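# Move pick-list bottles upright into the empty crate

## Task

Read the paper strip lying beside the empty crate, held so its black bar is on top; each of its lines names a label color and a count. Place exactly that many bottles of each listed color into the empty crate, each one standing upright, and leave every other bottle upright in its original crate. Neither crate may end up tilted or shifted from its spot. The result must hold on its own, not only because the robot is holding it. Anything the robot is touching at the end must not sink more than about a fingernail's width once left alone. Nothing may be knocked or placed off the table.

## Robot and tools

ROBOT. One Kinova Gen3 seven-joint arm carrying a two-finger parallel gripper (pads open to 50 mm). Joint ranges in rad, base outward: waist ±6.283, shoulder ±2.250, upper arm roll ±6.283, elbow ±2.580, forearm roll ±6.283, wrist pitch ±2.100, wrist roll ±6.283. Load limits: 50.2 N m for the first four joints and 31.6 N m for the three wrist joints, including the weight of whatever is held. The arm's base may sit tilted on the table.

FRAMES. Everything is in the scene frame: origin on the table surface under the arm base, +z up, +y to the left when facing along +x. The gripper's own frame has the fingers pointing along its +z and closing along its x. end_effector_position is the point midway between the pads; fingertips extend 17.5 mm past it. A pure rotation pivots about that point, which lies 25 mm off the last joint's axis toward gripper -y. Reported hand position gets less accurate at long reach.

ROW FORMAT (one arm, so one row per step). Ten numbers: x, y, z = absolute target position of the pad midpoint in metres, scene frame; qw, qx, qy, qz = absolute target orientation, w first, scene frame; then position, force_limit, speed, each in [-1, 1]. position: +1 fully open (50 mm), about -0.65 pads touching, -1 to grip (closes until blocked). force_limit: per-pad force about 20 N at -1, 102 N at 0, 185 N at +1 (actual can exceed by ~17%). speed: pad gap rate 20 mm/s at -1, 85 at 0, 150 at +1. Optionally 7 more numbers in [0, 1]: stiffness multipliers per joint in Joint positions order; they persist until changed. Always resend the quaternion you want; the reported one may have drifted.

execute_actions(actions): a list of actions; each action is a list of up to 15 rows, one per 1/30 s control step; a short action repeats its final row to fill 15 steps (0.5 s). An empty list just returns state and images. Each step's command is clipped to within 70 mm and 16 degrees of the measured pose, and after the action the arm only continues to the last clipped pose, so distant targets need several actions. An action is rejected if its target lies over 0.6 m from the gripper's start position along any gripper axis; if the first action fails that check (against the last reported state) or any action is malformed, nothing in the call runs. Position is favoured over orientation when both can't be met.

move(target, speed, blocking): target is one row as above (absolute pose; finger numbers applied at the start). speed is path top speed in m/s, 0.002 to 0.5, default 0.25; rotation is capped at twice that value in rad/s. The straight-line path lasts 0.5 to 10 s and is cut off at 10 s. It does not slow for obstacles; the gripper lags, wanders and can overshoot speed, especially near full extension. Faster contact hits harder, and targets set deeper past contact press harder. Result adds a move: line with the ending (done, off_target, moving, held, fault), the limits that acted (paced = pose clipped, held = some steps blocked, after which the arm may jump fast), and distance to target. blocking=false returns after 0.5 s while motion continues; use wait(0) to poll; other moves and execute_actions are refused until an end is reported or you call stop.

wait(seconds): 0 to 10; the arm holds its last command and a running move continues. stop(): brakes a running move (needs room); fingers keep moving. zoom_image(camera, region): camera is cam_head_left, cam_head_right, cam_high, cam_low or cam_wrist; region [x0, y0, x1, y1] in image pixels, at most 504 by 504; all images are 672x504. read_manual(section): only "licences". finished_scene(scene): ends scene number 1 or 2, irreversibly, and reports success.

RESULTS. A state line gives pose and Joint positions; Hand target is the pose the controller currently drives toward. Action calls also list step readings of end_effector_position, with HELD where a step was held back. A pose unreachable line means the clearance check (which treats any mounting block under the base as arm) altered or blocked the command. object_status: 0 moving, 1 blocked while opening, 2 blocked while closing (a grip), 3 at commanded position or pads met (usually nothing held). Any new position value resets it to 0 until fingers settle; stopped fingers only take a new force_limit or speed after a position change of at least 0.01. To grip more softly, open first. Lost grips auto-reclose except after gripping at force_limit -1, where status stays 2 even when empty. Gripping an immovable object off center weakens the grip over time. Opening in mm ≈ (250 - position_measured) × 0.202. Camera calibration lines (K, distortion D, T_world_to_cam) let you project scene points into images; fixed cameras may be off by up to about 2.3 degrees and 9 mm, and the wrist camera's pose comes from joint readings.

FAULTS AND CAUTIONS. Contact torque reaching a load limit freezes the arm for 10 s and drops the rest of the call. Holding loads heats motors: MOTOR HOT from 60 °C; at 75 °C an OVER-TEMPERATURE FAULT lets the arm sag. The simulation keeps running while you compose replies, holding the last command. Occasional external tugs may disturb a held bottle or loose objects. Avoid dropping bottles, slamming into crates or table, pressing hard, shoving crates, tipping bottles, and sending anything off the table; lower bottles gently, release them fully and back away so nothing relies on the gripper at the end.

Each tool is called after "Request:" as name([rows], argument=value, ...), one row to a line, values as JSON.

## Session

Request:
execute_actions(actions=[])

Scene clock: 0.00 s.
end_effector_position=(+0.4921, -0.5129, +0.1765) position_measured=3 object_status=3 end_effector_quat_wxyz=(-0.002, +0.952, +0.299, +0.058)
Joint positions: [ 1.283  0.471 -0.085  1.065 -0.416  1.238  1.755]
Joint velocities: [ 0.    -0.001 -0.    -0.    -0.001  0.001 -0.   ]
Motor temperatures (°C, as the motors report them): [34 34 33 33 40 37 36]
Hand target: +0.492, -0.513, +0.177; -0.002, +0.952, +0.299, +0.058
Joint stiffness scale: [1. 1. 1. 1. 1. 1. 1.]

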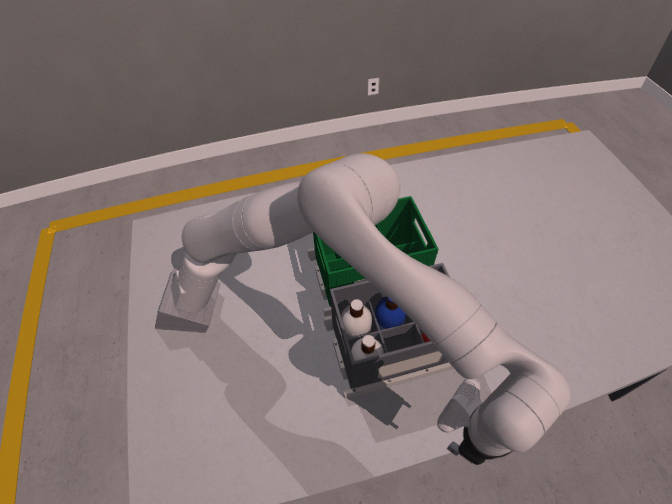

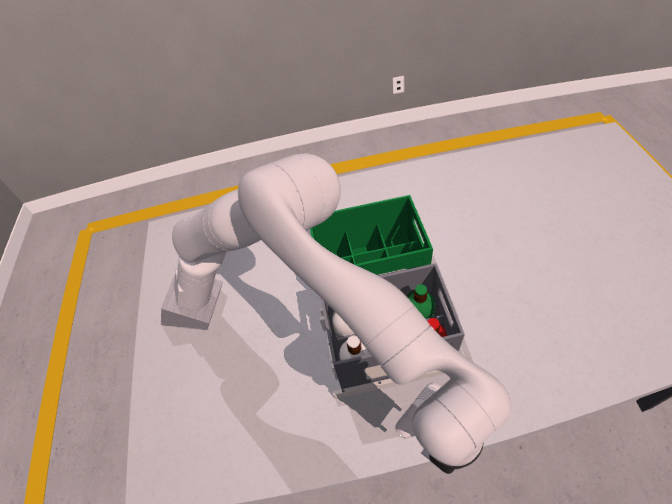

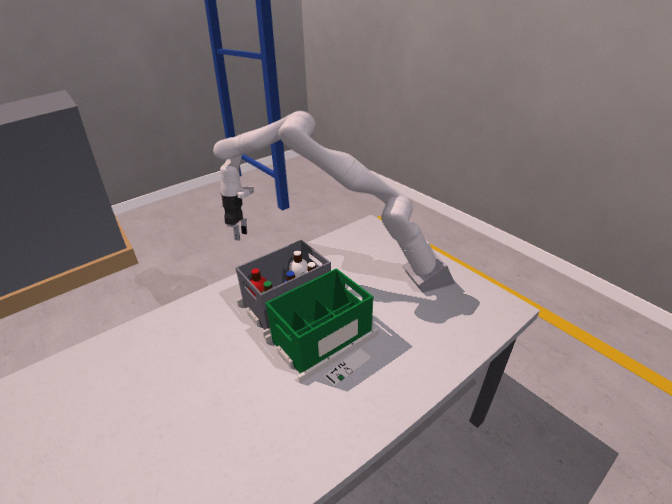

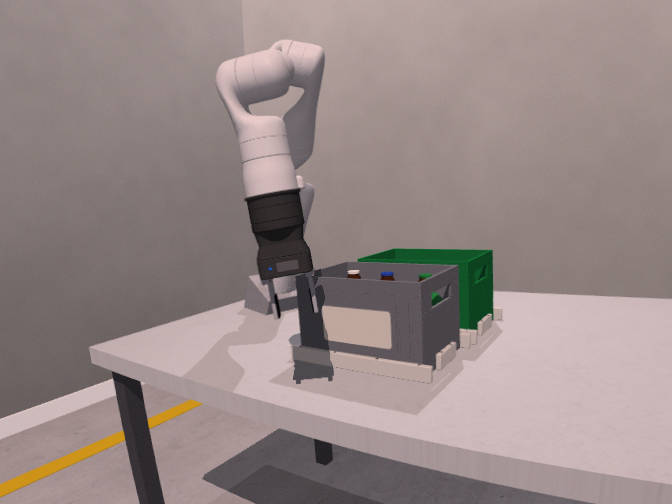

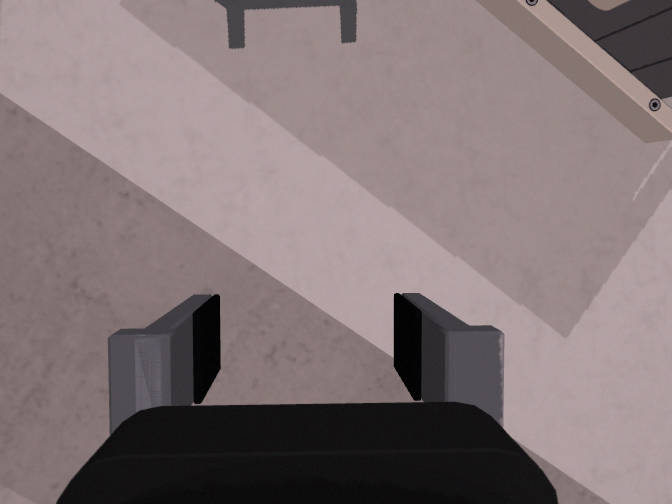

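Request:
zoom_image(camera="cam_high", region=[300, 330, 390, 400])

Request:
zoom_image(camera="cam_high", region=[220, 230, 400, 380])

Region (300, 330, 390, 400) of cam_high's 672x504 image, scaled by 5.600, with more detail than that image has.

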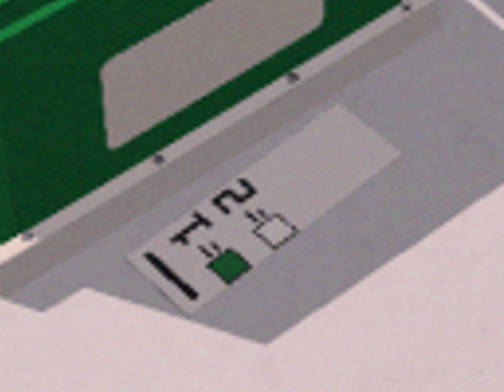

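Region (220, 230, 400, 380) of cam_high's 672x504 image, scaled by 2.800, with more detail than that image has.

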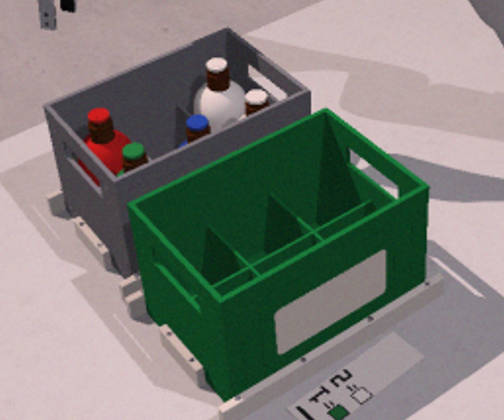

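Request:
move(target=[0.42, -0.2, 0.5, 0, 1, 0, 0, 1, 0, 0.5])

Scene clock: 2.70 s.
end_effector_position=(+0.4197, -0.2016, +0.4979) position_measured=3 object_status=3 end_effector_quat_wxyz=(-0.000, +1.000, +0.006, -0.002)
Joint positions: [ 1.317 -0.331 -0.074  1.196 -0.37   1.891  0.919]
Joint velocities: [ 0.    -0.003 -0.    -0.003  0.001  0.001 -0.001]
Motor temperatures (°C, as the motors report them): [34 34 33 33 40 37 36]
Hand target: +0.419, -0.201, +0.500; +0.000, +1.000, +0.001, -0.001
Off the commanded pose: 0.003 m, 1 deg.
Joint stiffness scale: [1. 1. 1. 1. 1. 1. 1.]
move: done
camera_calibration (this result's frames):
cam_wrist: T_world_to_cam=[[0.999173, -0.00189286, 0.040616, -0.442162], [-0.00359152, -0.99912, 0.0417904, -0.192743], [0.0405011, -0.0419018, -0.998301, 0.640511], [0, 0, 0, 1]] pos_world=[0.415163, -0.166572, 0.665436]

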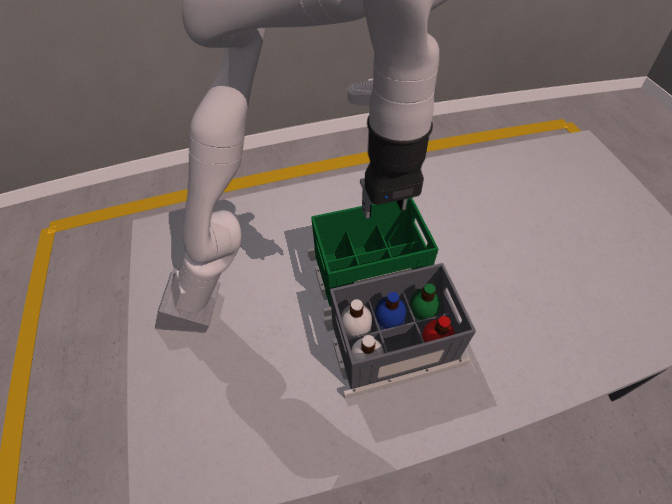

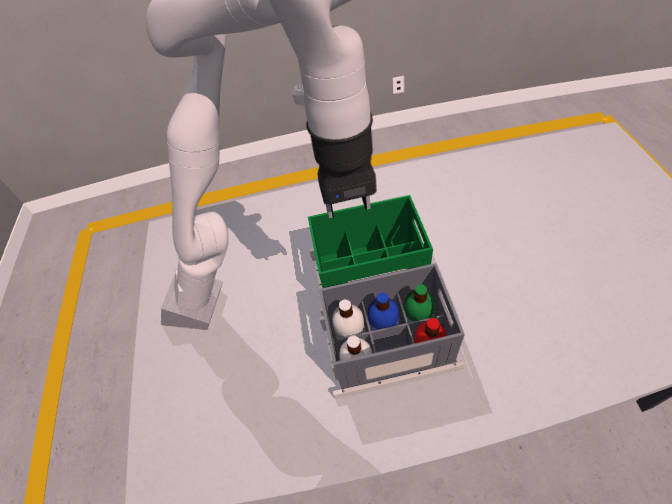

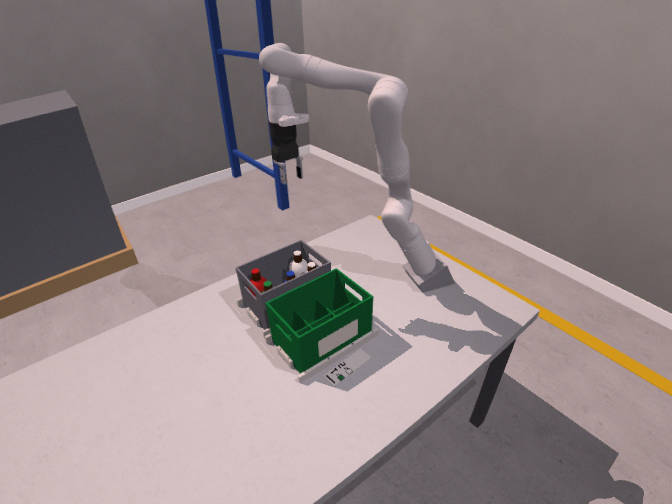

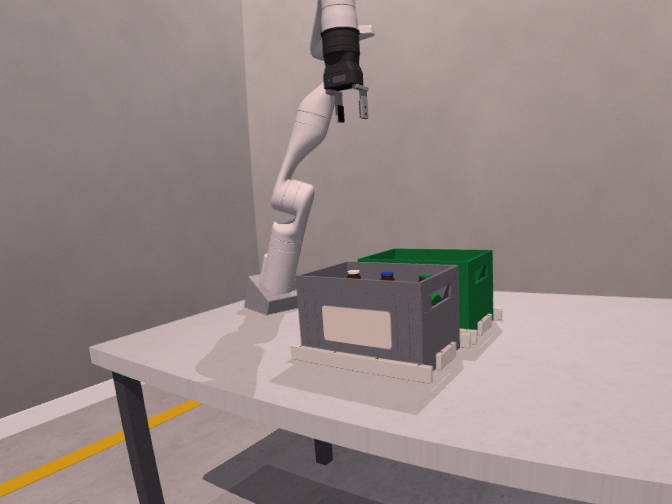

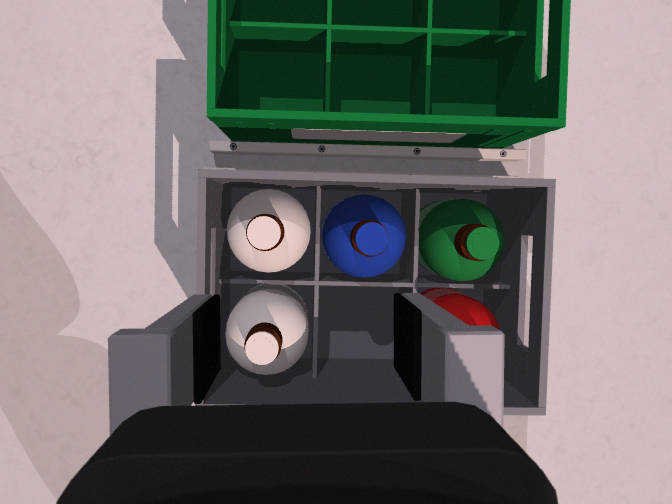

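Request:
move(target=[0.379, -0.173, 0.3, 0, 1, 0, 0, 0.6, 0, 0.5])

Scene clock: 4.30 s.
end_effector_position=(+0.3765, -0.1748, +0.3010) position_measured=63 object_status=3 end_effector_quat_wxyz=(+0.001, +1.000, -0.005, -0.003)
Joint positions: [ 1.306 -0.45  -0.219  1.933 -0.378  1.259  0.974]
Joint velocities: [-0.015 -0.001  0.     0.002  0.    -0.005 -0.   ]
Motor temperatures (°C, as the motors report them): [34 34 33 33 40 37 36]
Hand target: +0.378, -0.173, +0.300; +0.000, +1.000, -0.000, -0.000
Off the commanded pose: 0.003 m, 1 deg.
Joint stiffness scale: [1. 1. 1. 1. 1. 1. 1.]
move: done
camera_calibration (this result's frames):
cam_wrist: T_world_to_cam=[[0.99899, -0.0238133, 0.038098, -0.394005], [-0.0255155, -0.998668, 0.0448374, -0.150491], [0.0369795, -0.0457642, -0.998268, 0.447452], [0, 0, 0, 1]] pos_world=[0.373221, -0.139195, 0.468435]

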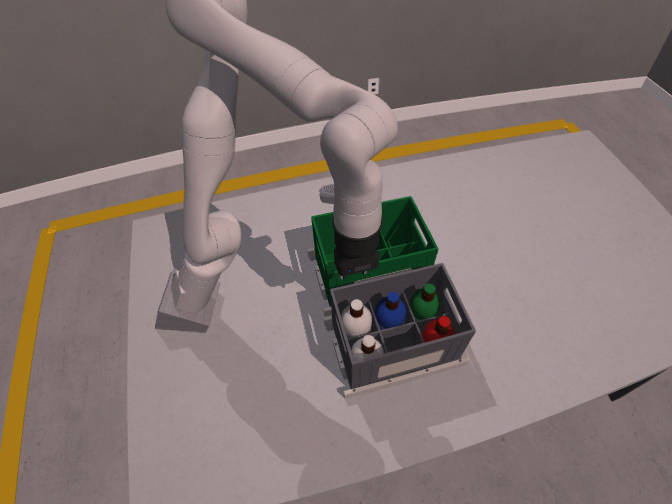

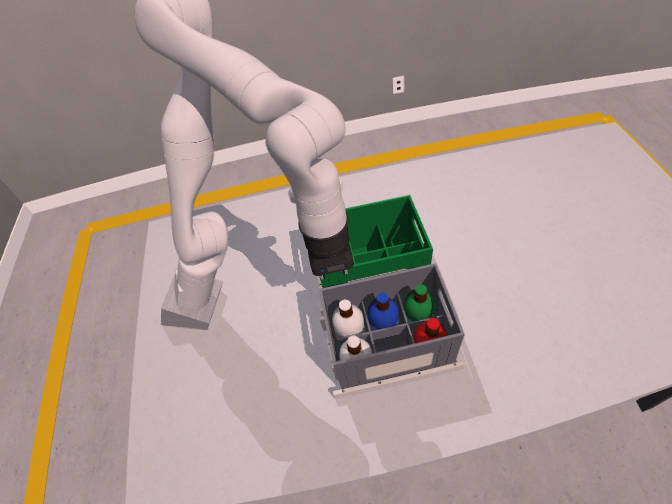

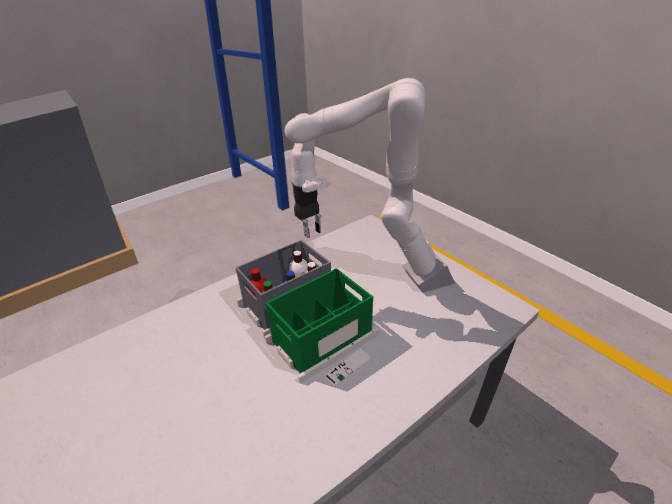

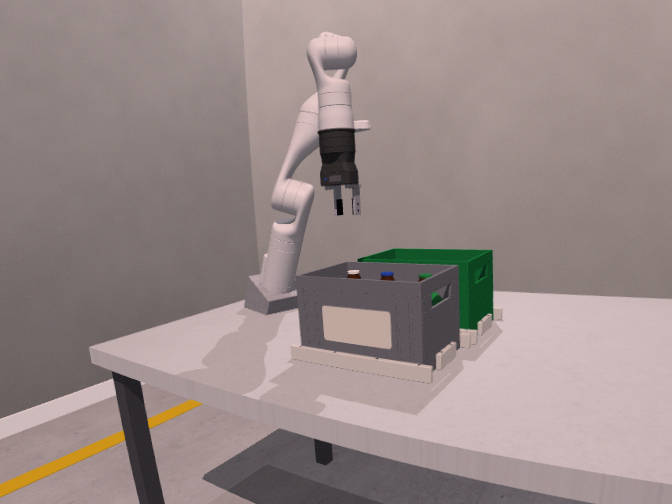

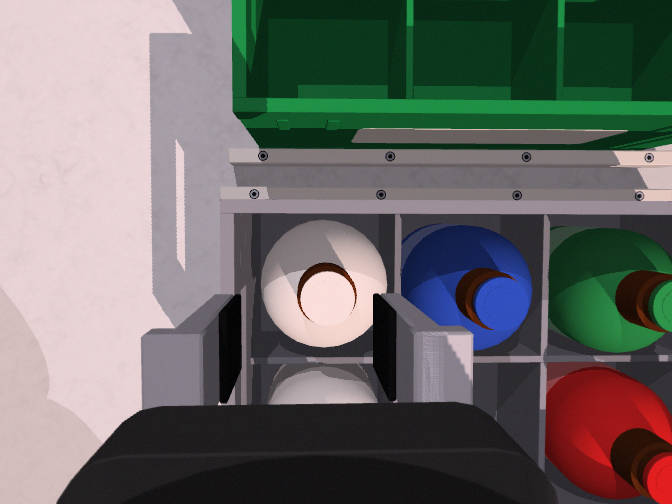

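Request:
move(target=[0.387, -0.18, 0.2, 0, 1, 0, 0, 0.6, 0, 0.5], speed=0.15)

Scene clock: 5.77 s.
end_effector_position=(+0.3857, -0.1816, +0.2021) position_measured=63 object_status=3 end_effector_quat_wxyz=(+0.002, +1.000, +0.004, -0.001)
Joint positions: [ 1.305 -0.303 -0.386  2.116 -0.395  0.891  0.952]
Joint velocities: [ 0.     0.01   0.001  0.001 -0.002  0.001 -0.001]
Motor temperatures (°C, as the motors report them): [34 34 33 33 40 37 36]
Hand target: +0.387, -0.180, +0.200; +0.000, +1.000, -0.000, -0.000
Off the commanded pose: 0.003 m, 1 deg.
Joint stiffness scale: [1. 1. 1. 1. 1. 1. 1.]
move: done
camera_calibration (this result's frames):
cam_wrist: T_world_to_cam=[[0.999097, -0.00534354, 0.0421448, -0.397066], [-0.00732907, -0.998863, 0.0470993, -0.160095], [0.0418452, -0.0473657, -0.998001, 0.345905], [0, 0, 0, 1]] pos_world=[0.38106, -0.14565, 0.369488]

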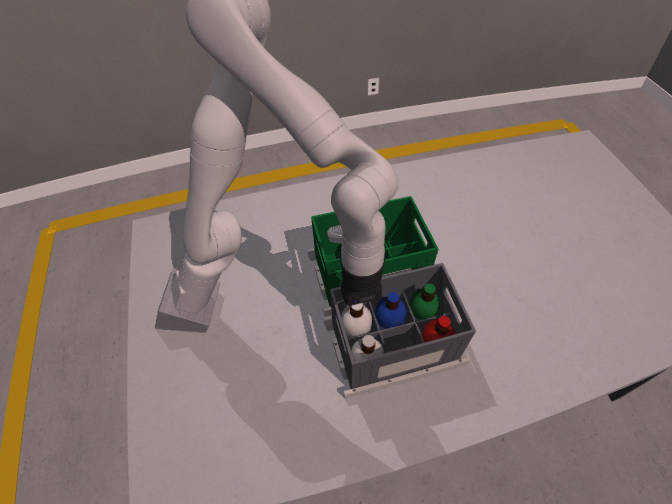

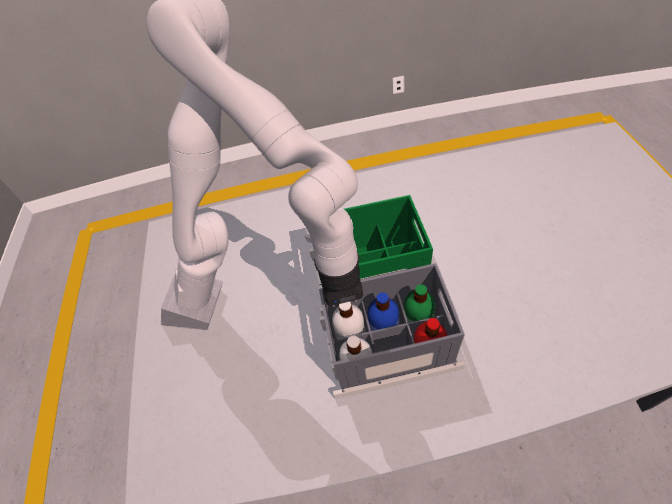

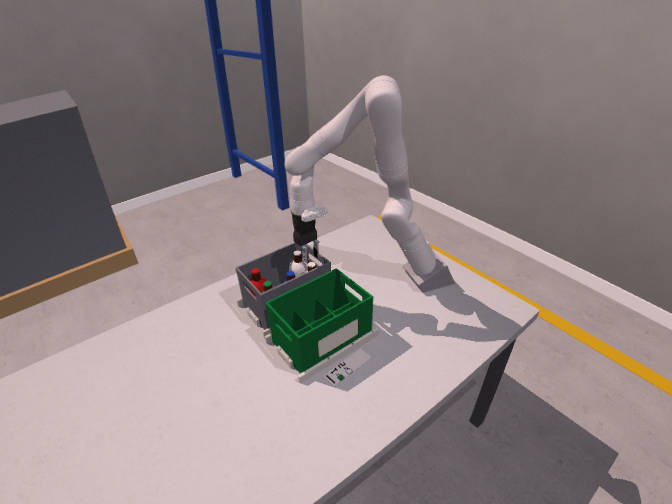

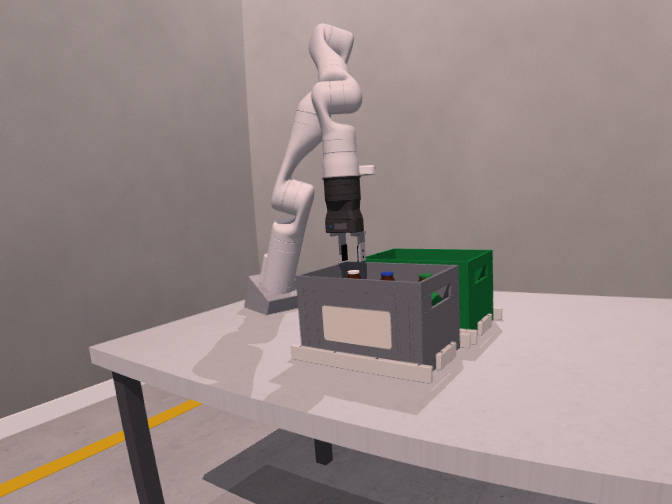

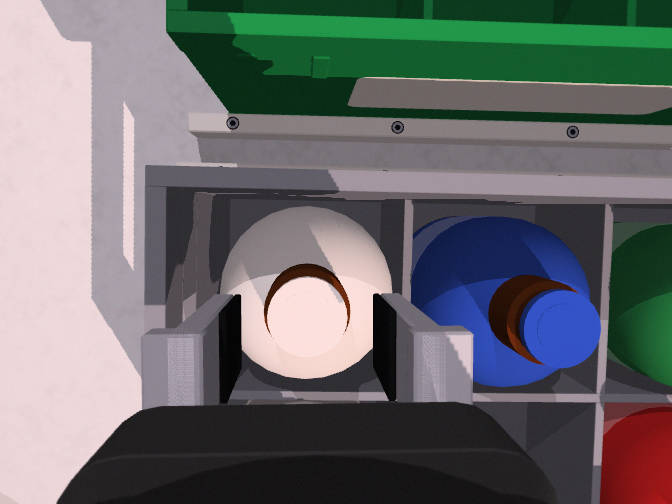

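Request:
move(target=[0.387, -0.18, 0.138, 0, 1, 0, 0, 0.6, 0, 0.5], speed=0.08)

Request:
move(target=[0.387, -0.18, 0.138, 0, 1, 0, 0, -1, -0.3, 0.3])

Scene clock: 7.00 s.
end_effector_position=(+0.3891, -0.1808, +0.1435) position_measured=63 object_status=3 end_effector_quat_wxyz=(+0.003, +1.000, +0.002, +0.003)
Joint positions: [ 1.305 -0.176 -0.503  2.209 -0.381  0.645  0.896]
Joint velocities: [ 0.    -0.     0.     0.001  0.001 -0.    -0.004]
Motor temperatures (°C, as the motors report them): [34 34 33 33 40 37 36]
Hand target: +0.387, -0.180, +0.138; +0.000, +1.000, +0.000, -0.000
Off the commanded pose: 0.006 m, 1 deg.
Joint stiffness scale: [1. 1. 1. 1. 1. 1. 1.]
move: off_target
camera_calibration (this result's frames):
cam_wrist: T_world_to_cam=[[0.998682, -0.00982032, 0.0503847, -0.399814], [-0.0122765, -0.998739, 0.0486738, -0.154762], [0.0498431, -0.0492282, -0.997543, 0.28379], [0, 0, 0, 1]] pos_world=[0.383242, -0.144522, 0.310771]

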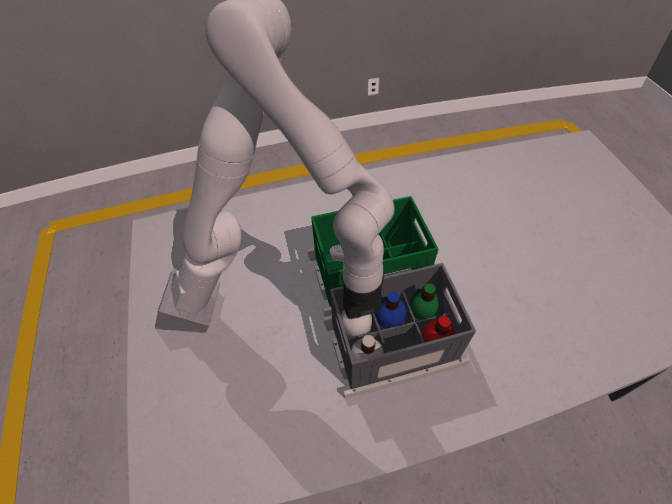

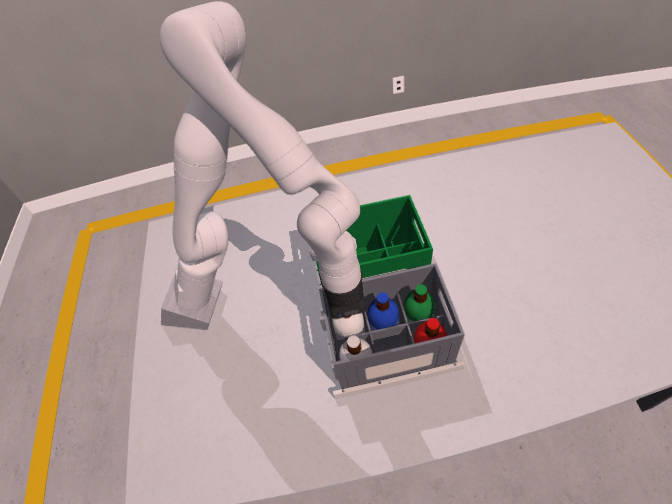

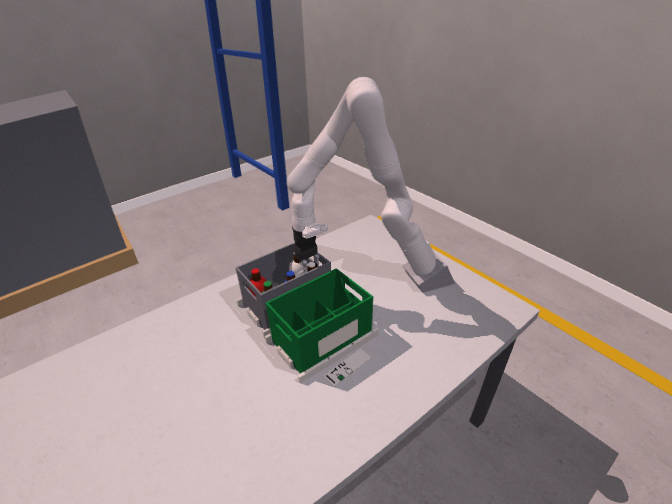

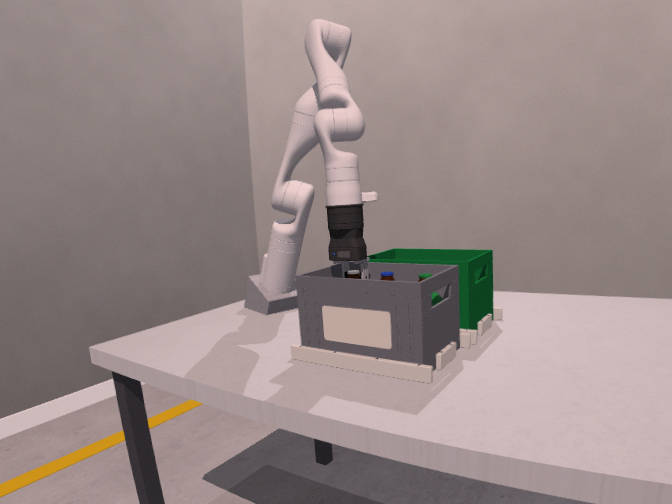

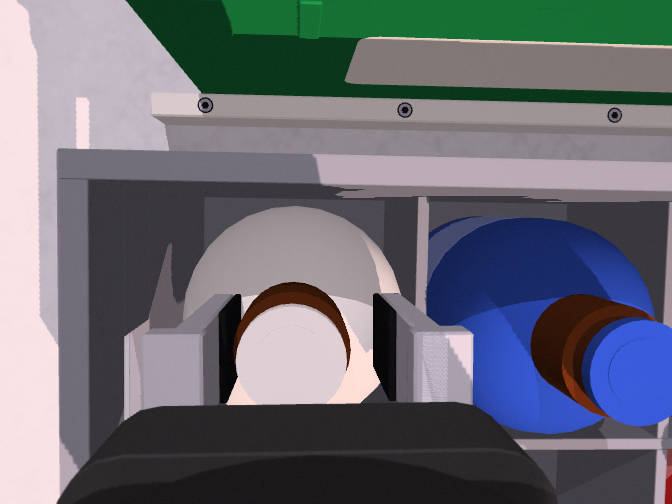

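Scene clock: 7.70 s.
end_effector_position=(+0.3888, -0.1805, +0.1437) position_measured=109 object_status=2 end_effector_quat_wxyz=(+0.003, +1.000, +0.002, +0.003)
Joint positions: [ 1.305 -0.177 -0.503  2.208 -0.381  0.647  0.896]
Joint velocities: [ 0.001 -0.     0.    -0.     0.001 -0.001  0.   ]
Motor temperatures (°C, as the motors report them): [34 34 33 33 40 37 36]
Hand target: +0.387, -0.180, +0.138; -0.000, +1.000, +0.000, +0.000
Off the commanded pose: 0.006 m, 0 deg.
Joint stiffness scale: [1. 1. 1. 1. 1. 1. 1.]
move: off_target
camera_calibration (this result's frames):
cam_wrist: T_world_to_cam=[[0.998742, -0.00937855, 0.0492608, -0.39924], [-0.0117476, -0.998777, 0.0480258, -0.154603], [0.0487502, -0.0485441, -0.997631, 0.284594], [0, 0, 0, 1]] pos_world=[0.383048, -0.144343, 0.311011]

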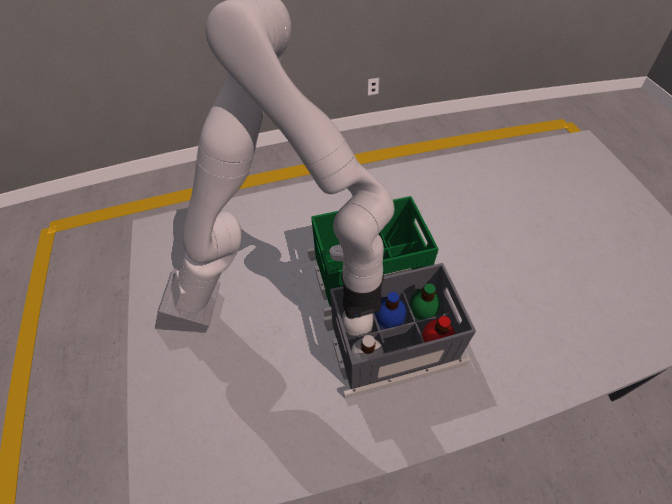

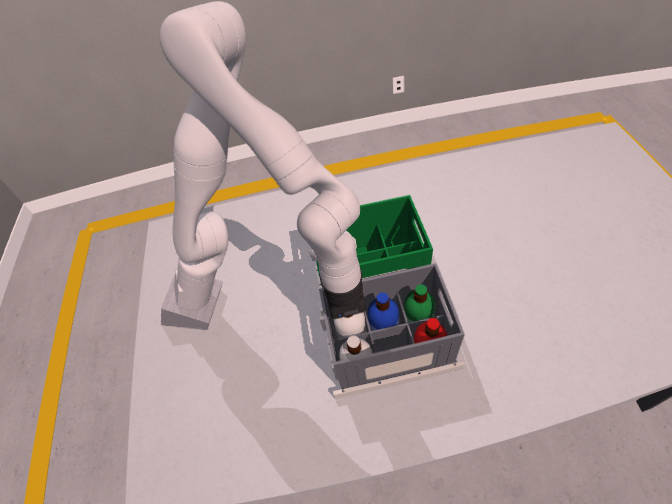

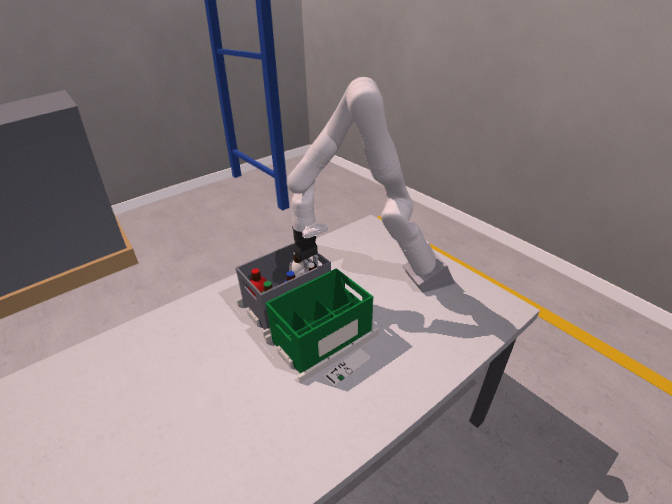

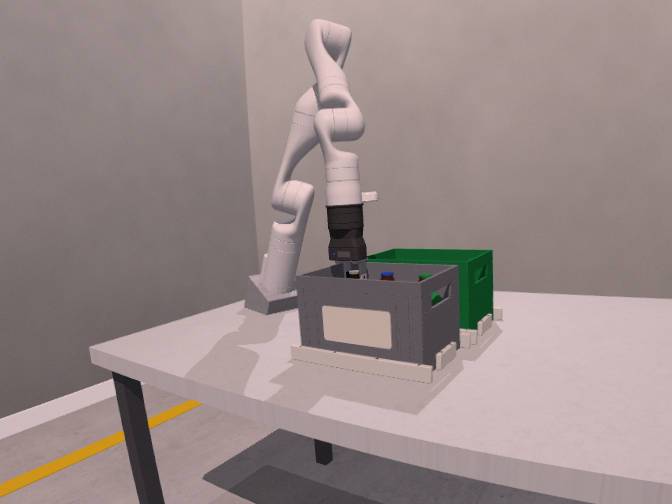

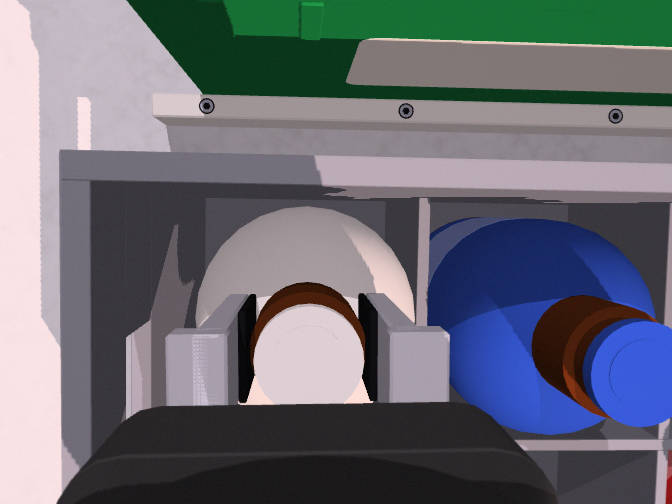

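Request:
move(target=[0.387, -0.18, 0.36, 0, 1, 0, 0, -1, -0.3, 0.3], speed=0.15)

Request:
move(target=[0.396, 0.039, 0.36, 0, 1, 0, 0, -1, -0.3, 0.3], speed=0.2)

Scene clock: 10.00 s.
end_effector_position=(+0.3878, -0.1765, +0.3575) position_measured=109 object_status=2 end_effector_quat_wxyz=(-0.007, +1.000, -0.003, -0.001)
Joint positions: [ 1.305 -0.452 -0.163  1.759 -0.372  1.453  0.966]
Joint velocities: [ 0.    -0.003  0.006 -0.021  0.016 -0.019  0.002]
Motor temperatures (°C, as the motors report them): [34 34 33 33 40 37 37]
Hand target: +0.388, -0.180, +0.360; -0.000, +1.000, +0.000, +0.000
Off the commanded pose: 0.004 m, 1 deg.
Joint stiffness scale: [1. 1. 1. 1. 1. 1. 1.]
move: off_target
camera_calibration (this result's frames):
cam_wrist: T_world_to_cam=[[0.998913, -0.0201979, 0.0420198, -0.408144], [-0.0214418, -0.999339, 0.0293675, -0.150586], [0.0413988, -0.0302365, -0.998685, 0.504565], [0, 0, 0, 1]] pos_world=[0.383583, -0.143474, 0.525474]

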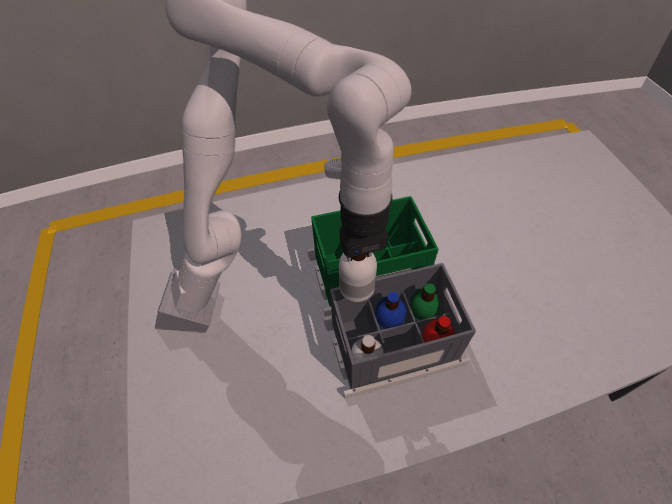

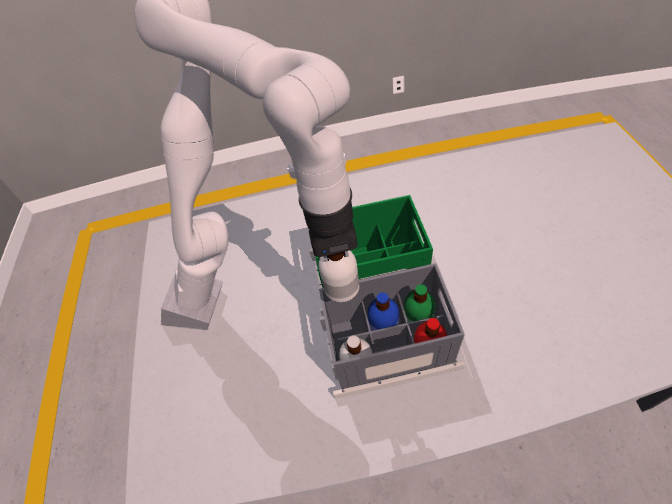

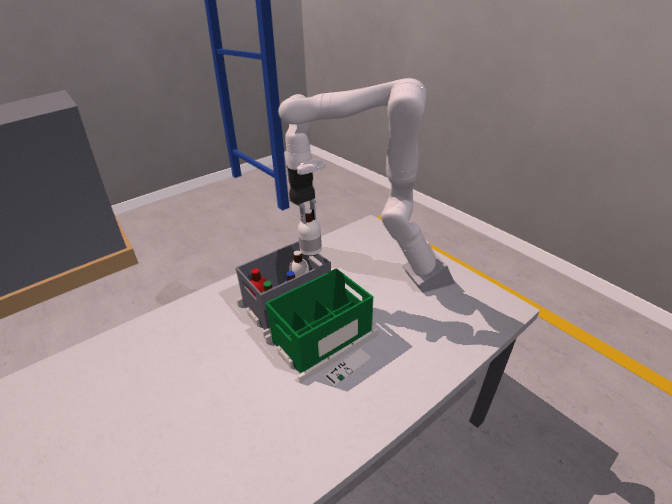

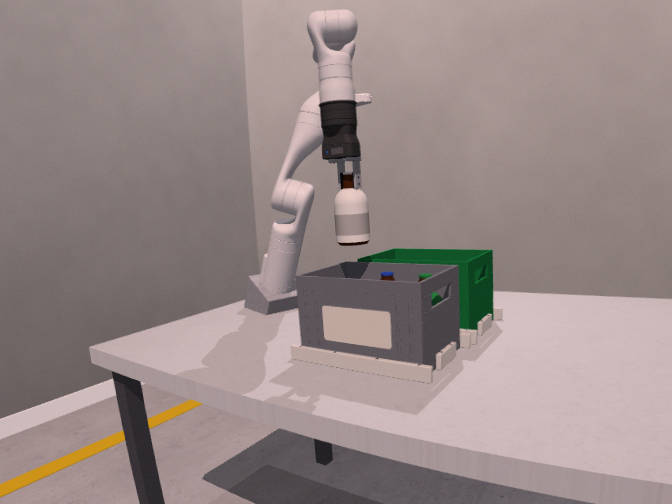

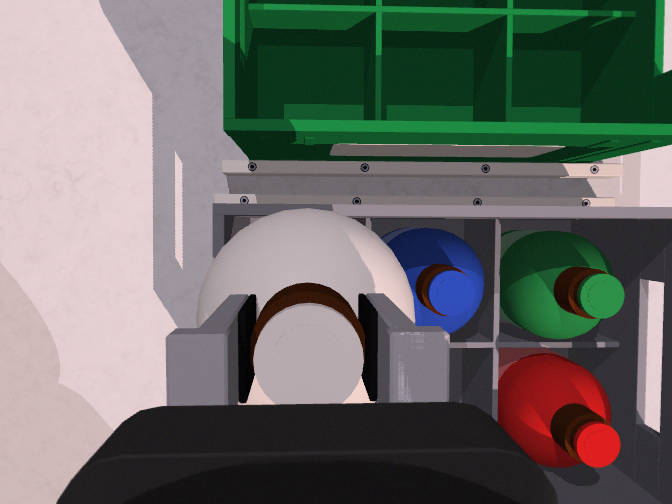

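Scene clock: 11.50 s.
end_effector_position=(+0.3945, +0.0357, +0.3597) position_measured=109 object_status=2 end_effector_quat_wxyz=(+0.001, +1.000, +0.001, -0.000)
Joint positions: [ 1.311 -0.844 -0.501  1.821 -0.545  1.592  0.575]
Joint velocities: [-0.    -0.012 -0.001 -0.001  0.001  0.001 -0.002]
Motor temperatures (°C, as the motors report them): [34 34 33 33 40 37 37]
Hand target: +0.395, +0.038, +0.360; +0.001, +1.000, -0.000, -0.001
Off the commanded pose: 0.004 m, 0 deg.
Joint stiffness scale: [1. 1. 1. 1. 1. 1. 1.]
move: off_target
camera_calibration (this result's frames):
cam_wrist: T_world_to_cam=[[0.999008, -0.0108567, 0.0431889, -0.411446], [-0.0127577, -0.998951, 0.0439863, 0.0528805], [0.042666, -0.0444937, -0.998098, 0.512667], [0, 0, 0, 1]] pos_world=[0.389839, 0.0711685, 0.527136]

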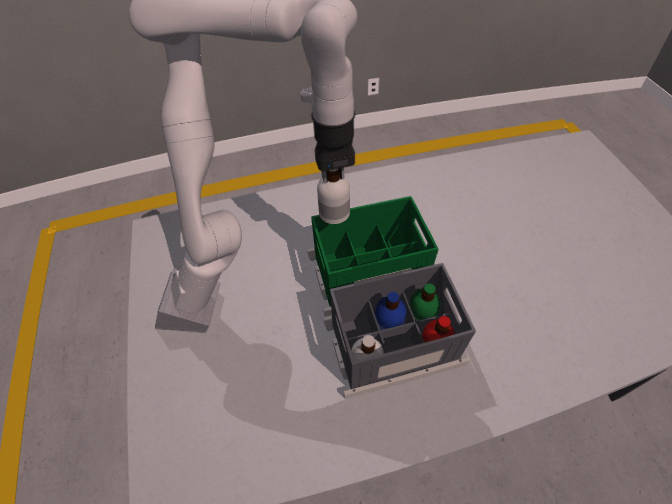

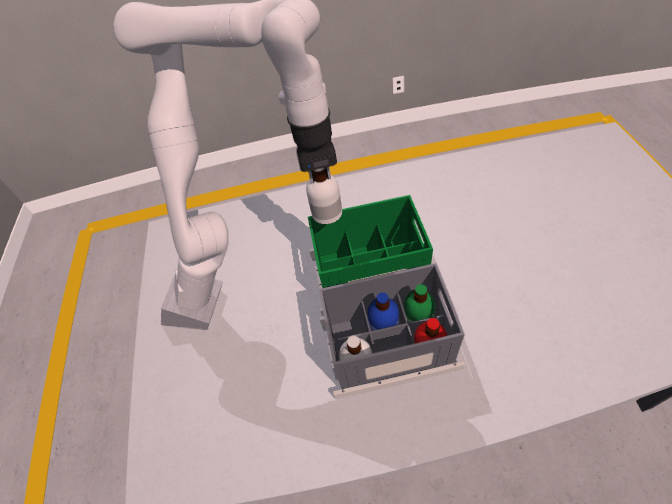

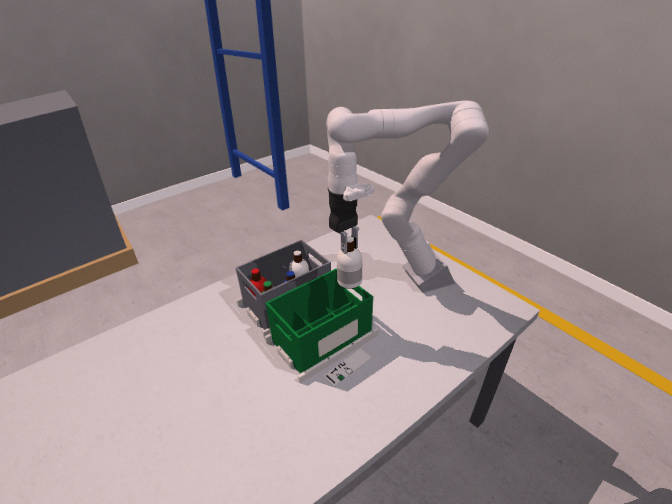

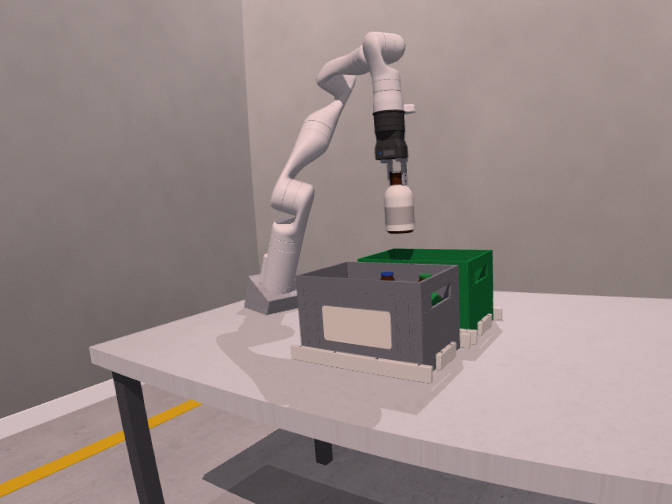

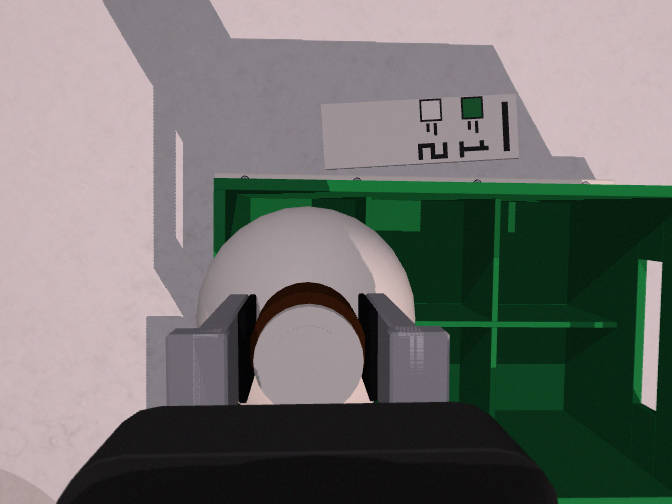

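Request:
move(target=[0.396, 0.044, 0.22, 0, 1, 0, 0, -1, -0.3, 0.3], speed=0.12)

Scene clock: 13.30 s.
end_effector_position=(+0.3954, +0.0436, +0.2220) position_measured=109 object_status=2 end_effector_quat_wxyz=(+0.002, +1.000, +0.000, +0.000)
Joint positions: [ 1.398 -0.827 -0.812  2.147 -0.694  1.157  0.616]
Joint velocities: [ 0.     0.013 -0.004  0.001 -0.    -0.009 -0.   ]
Motor temperatures (°C, as the motors report them): [34 34 33 33 40 37 37]
Hand target: +0.395, +0.044, +0.220; +0.000, +1.000, -0.000, -0.000
Off the commanded pose: 0.002 m, 0 deg.
Joint stiffness scale: [1. 1. 1. 1. 1. 1. 1.]
move: done
camera_calibration (this result's frames):
cam_wrist: T_world_to_cam=[[0.99893, -0.0131719, 0.0443388, -0.406417], [-0.0152313, -0.998805, 0.0464352, 0.0673187], [0.0436742, -0.0470609, -0.997937, 0.375236], [0, 0, 0, 1]] pos_world=[0.390619, 0.0795439, 0.389356]

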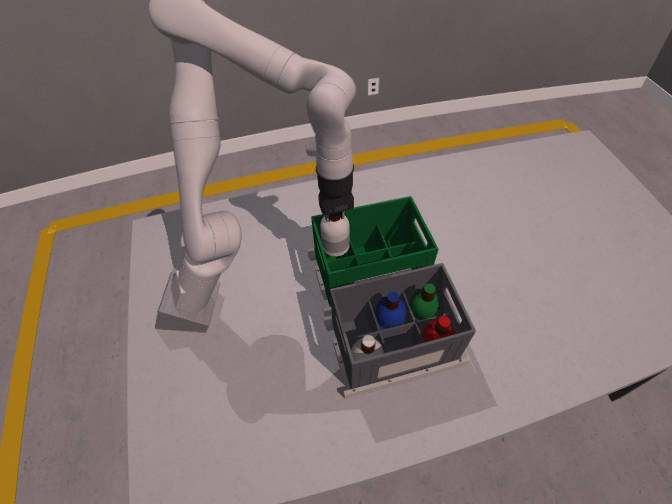

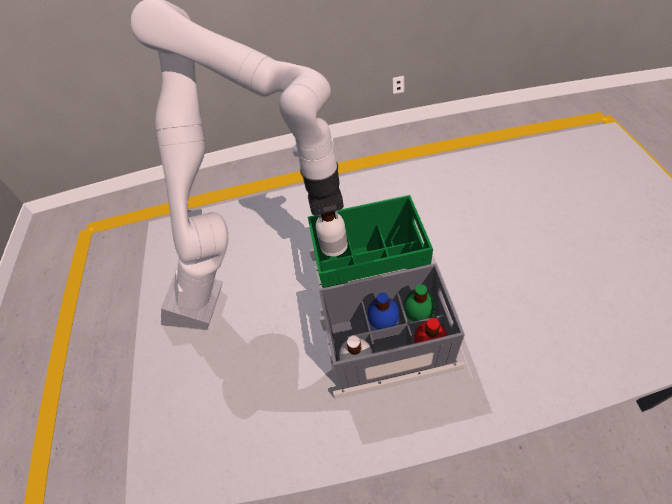

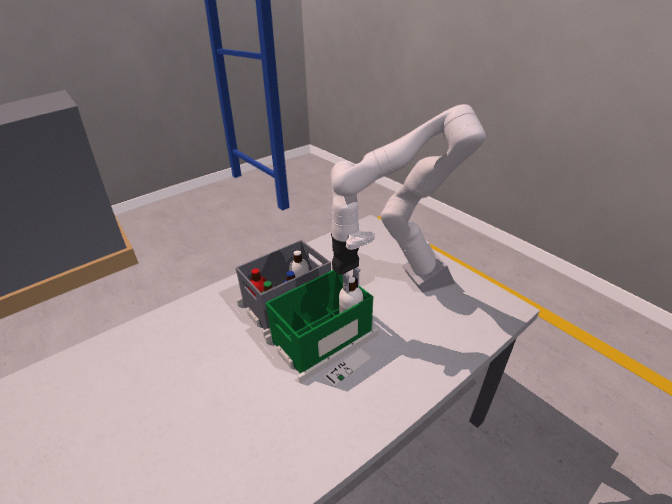

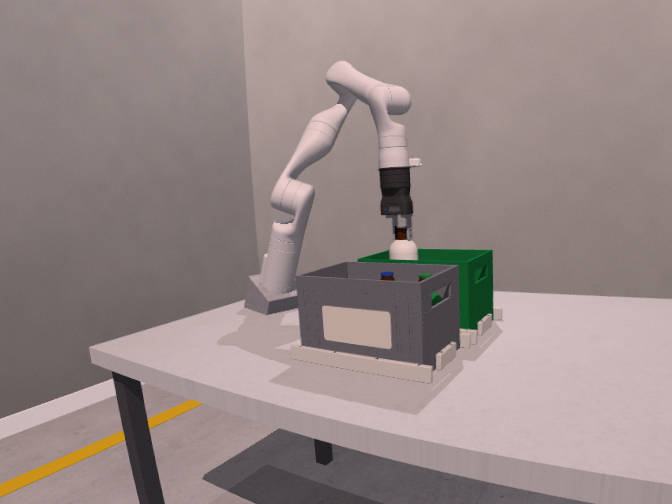

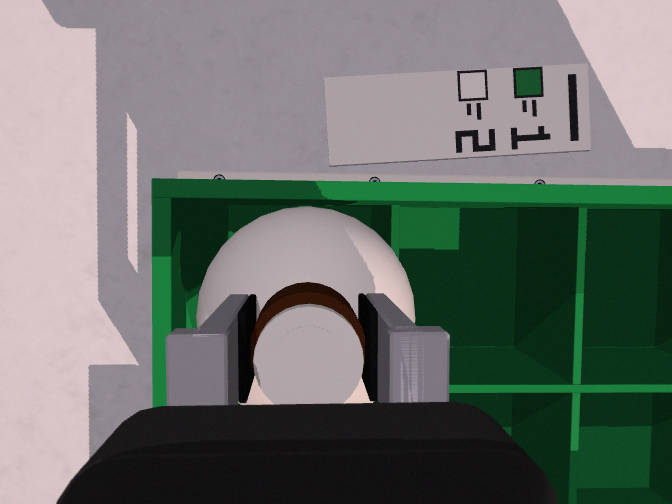

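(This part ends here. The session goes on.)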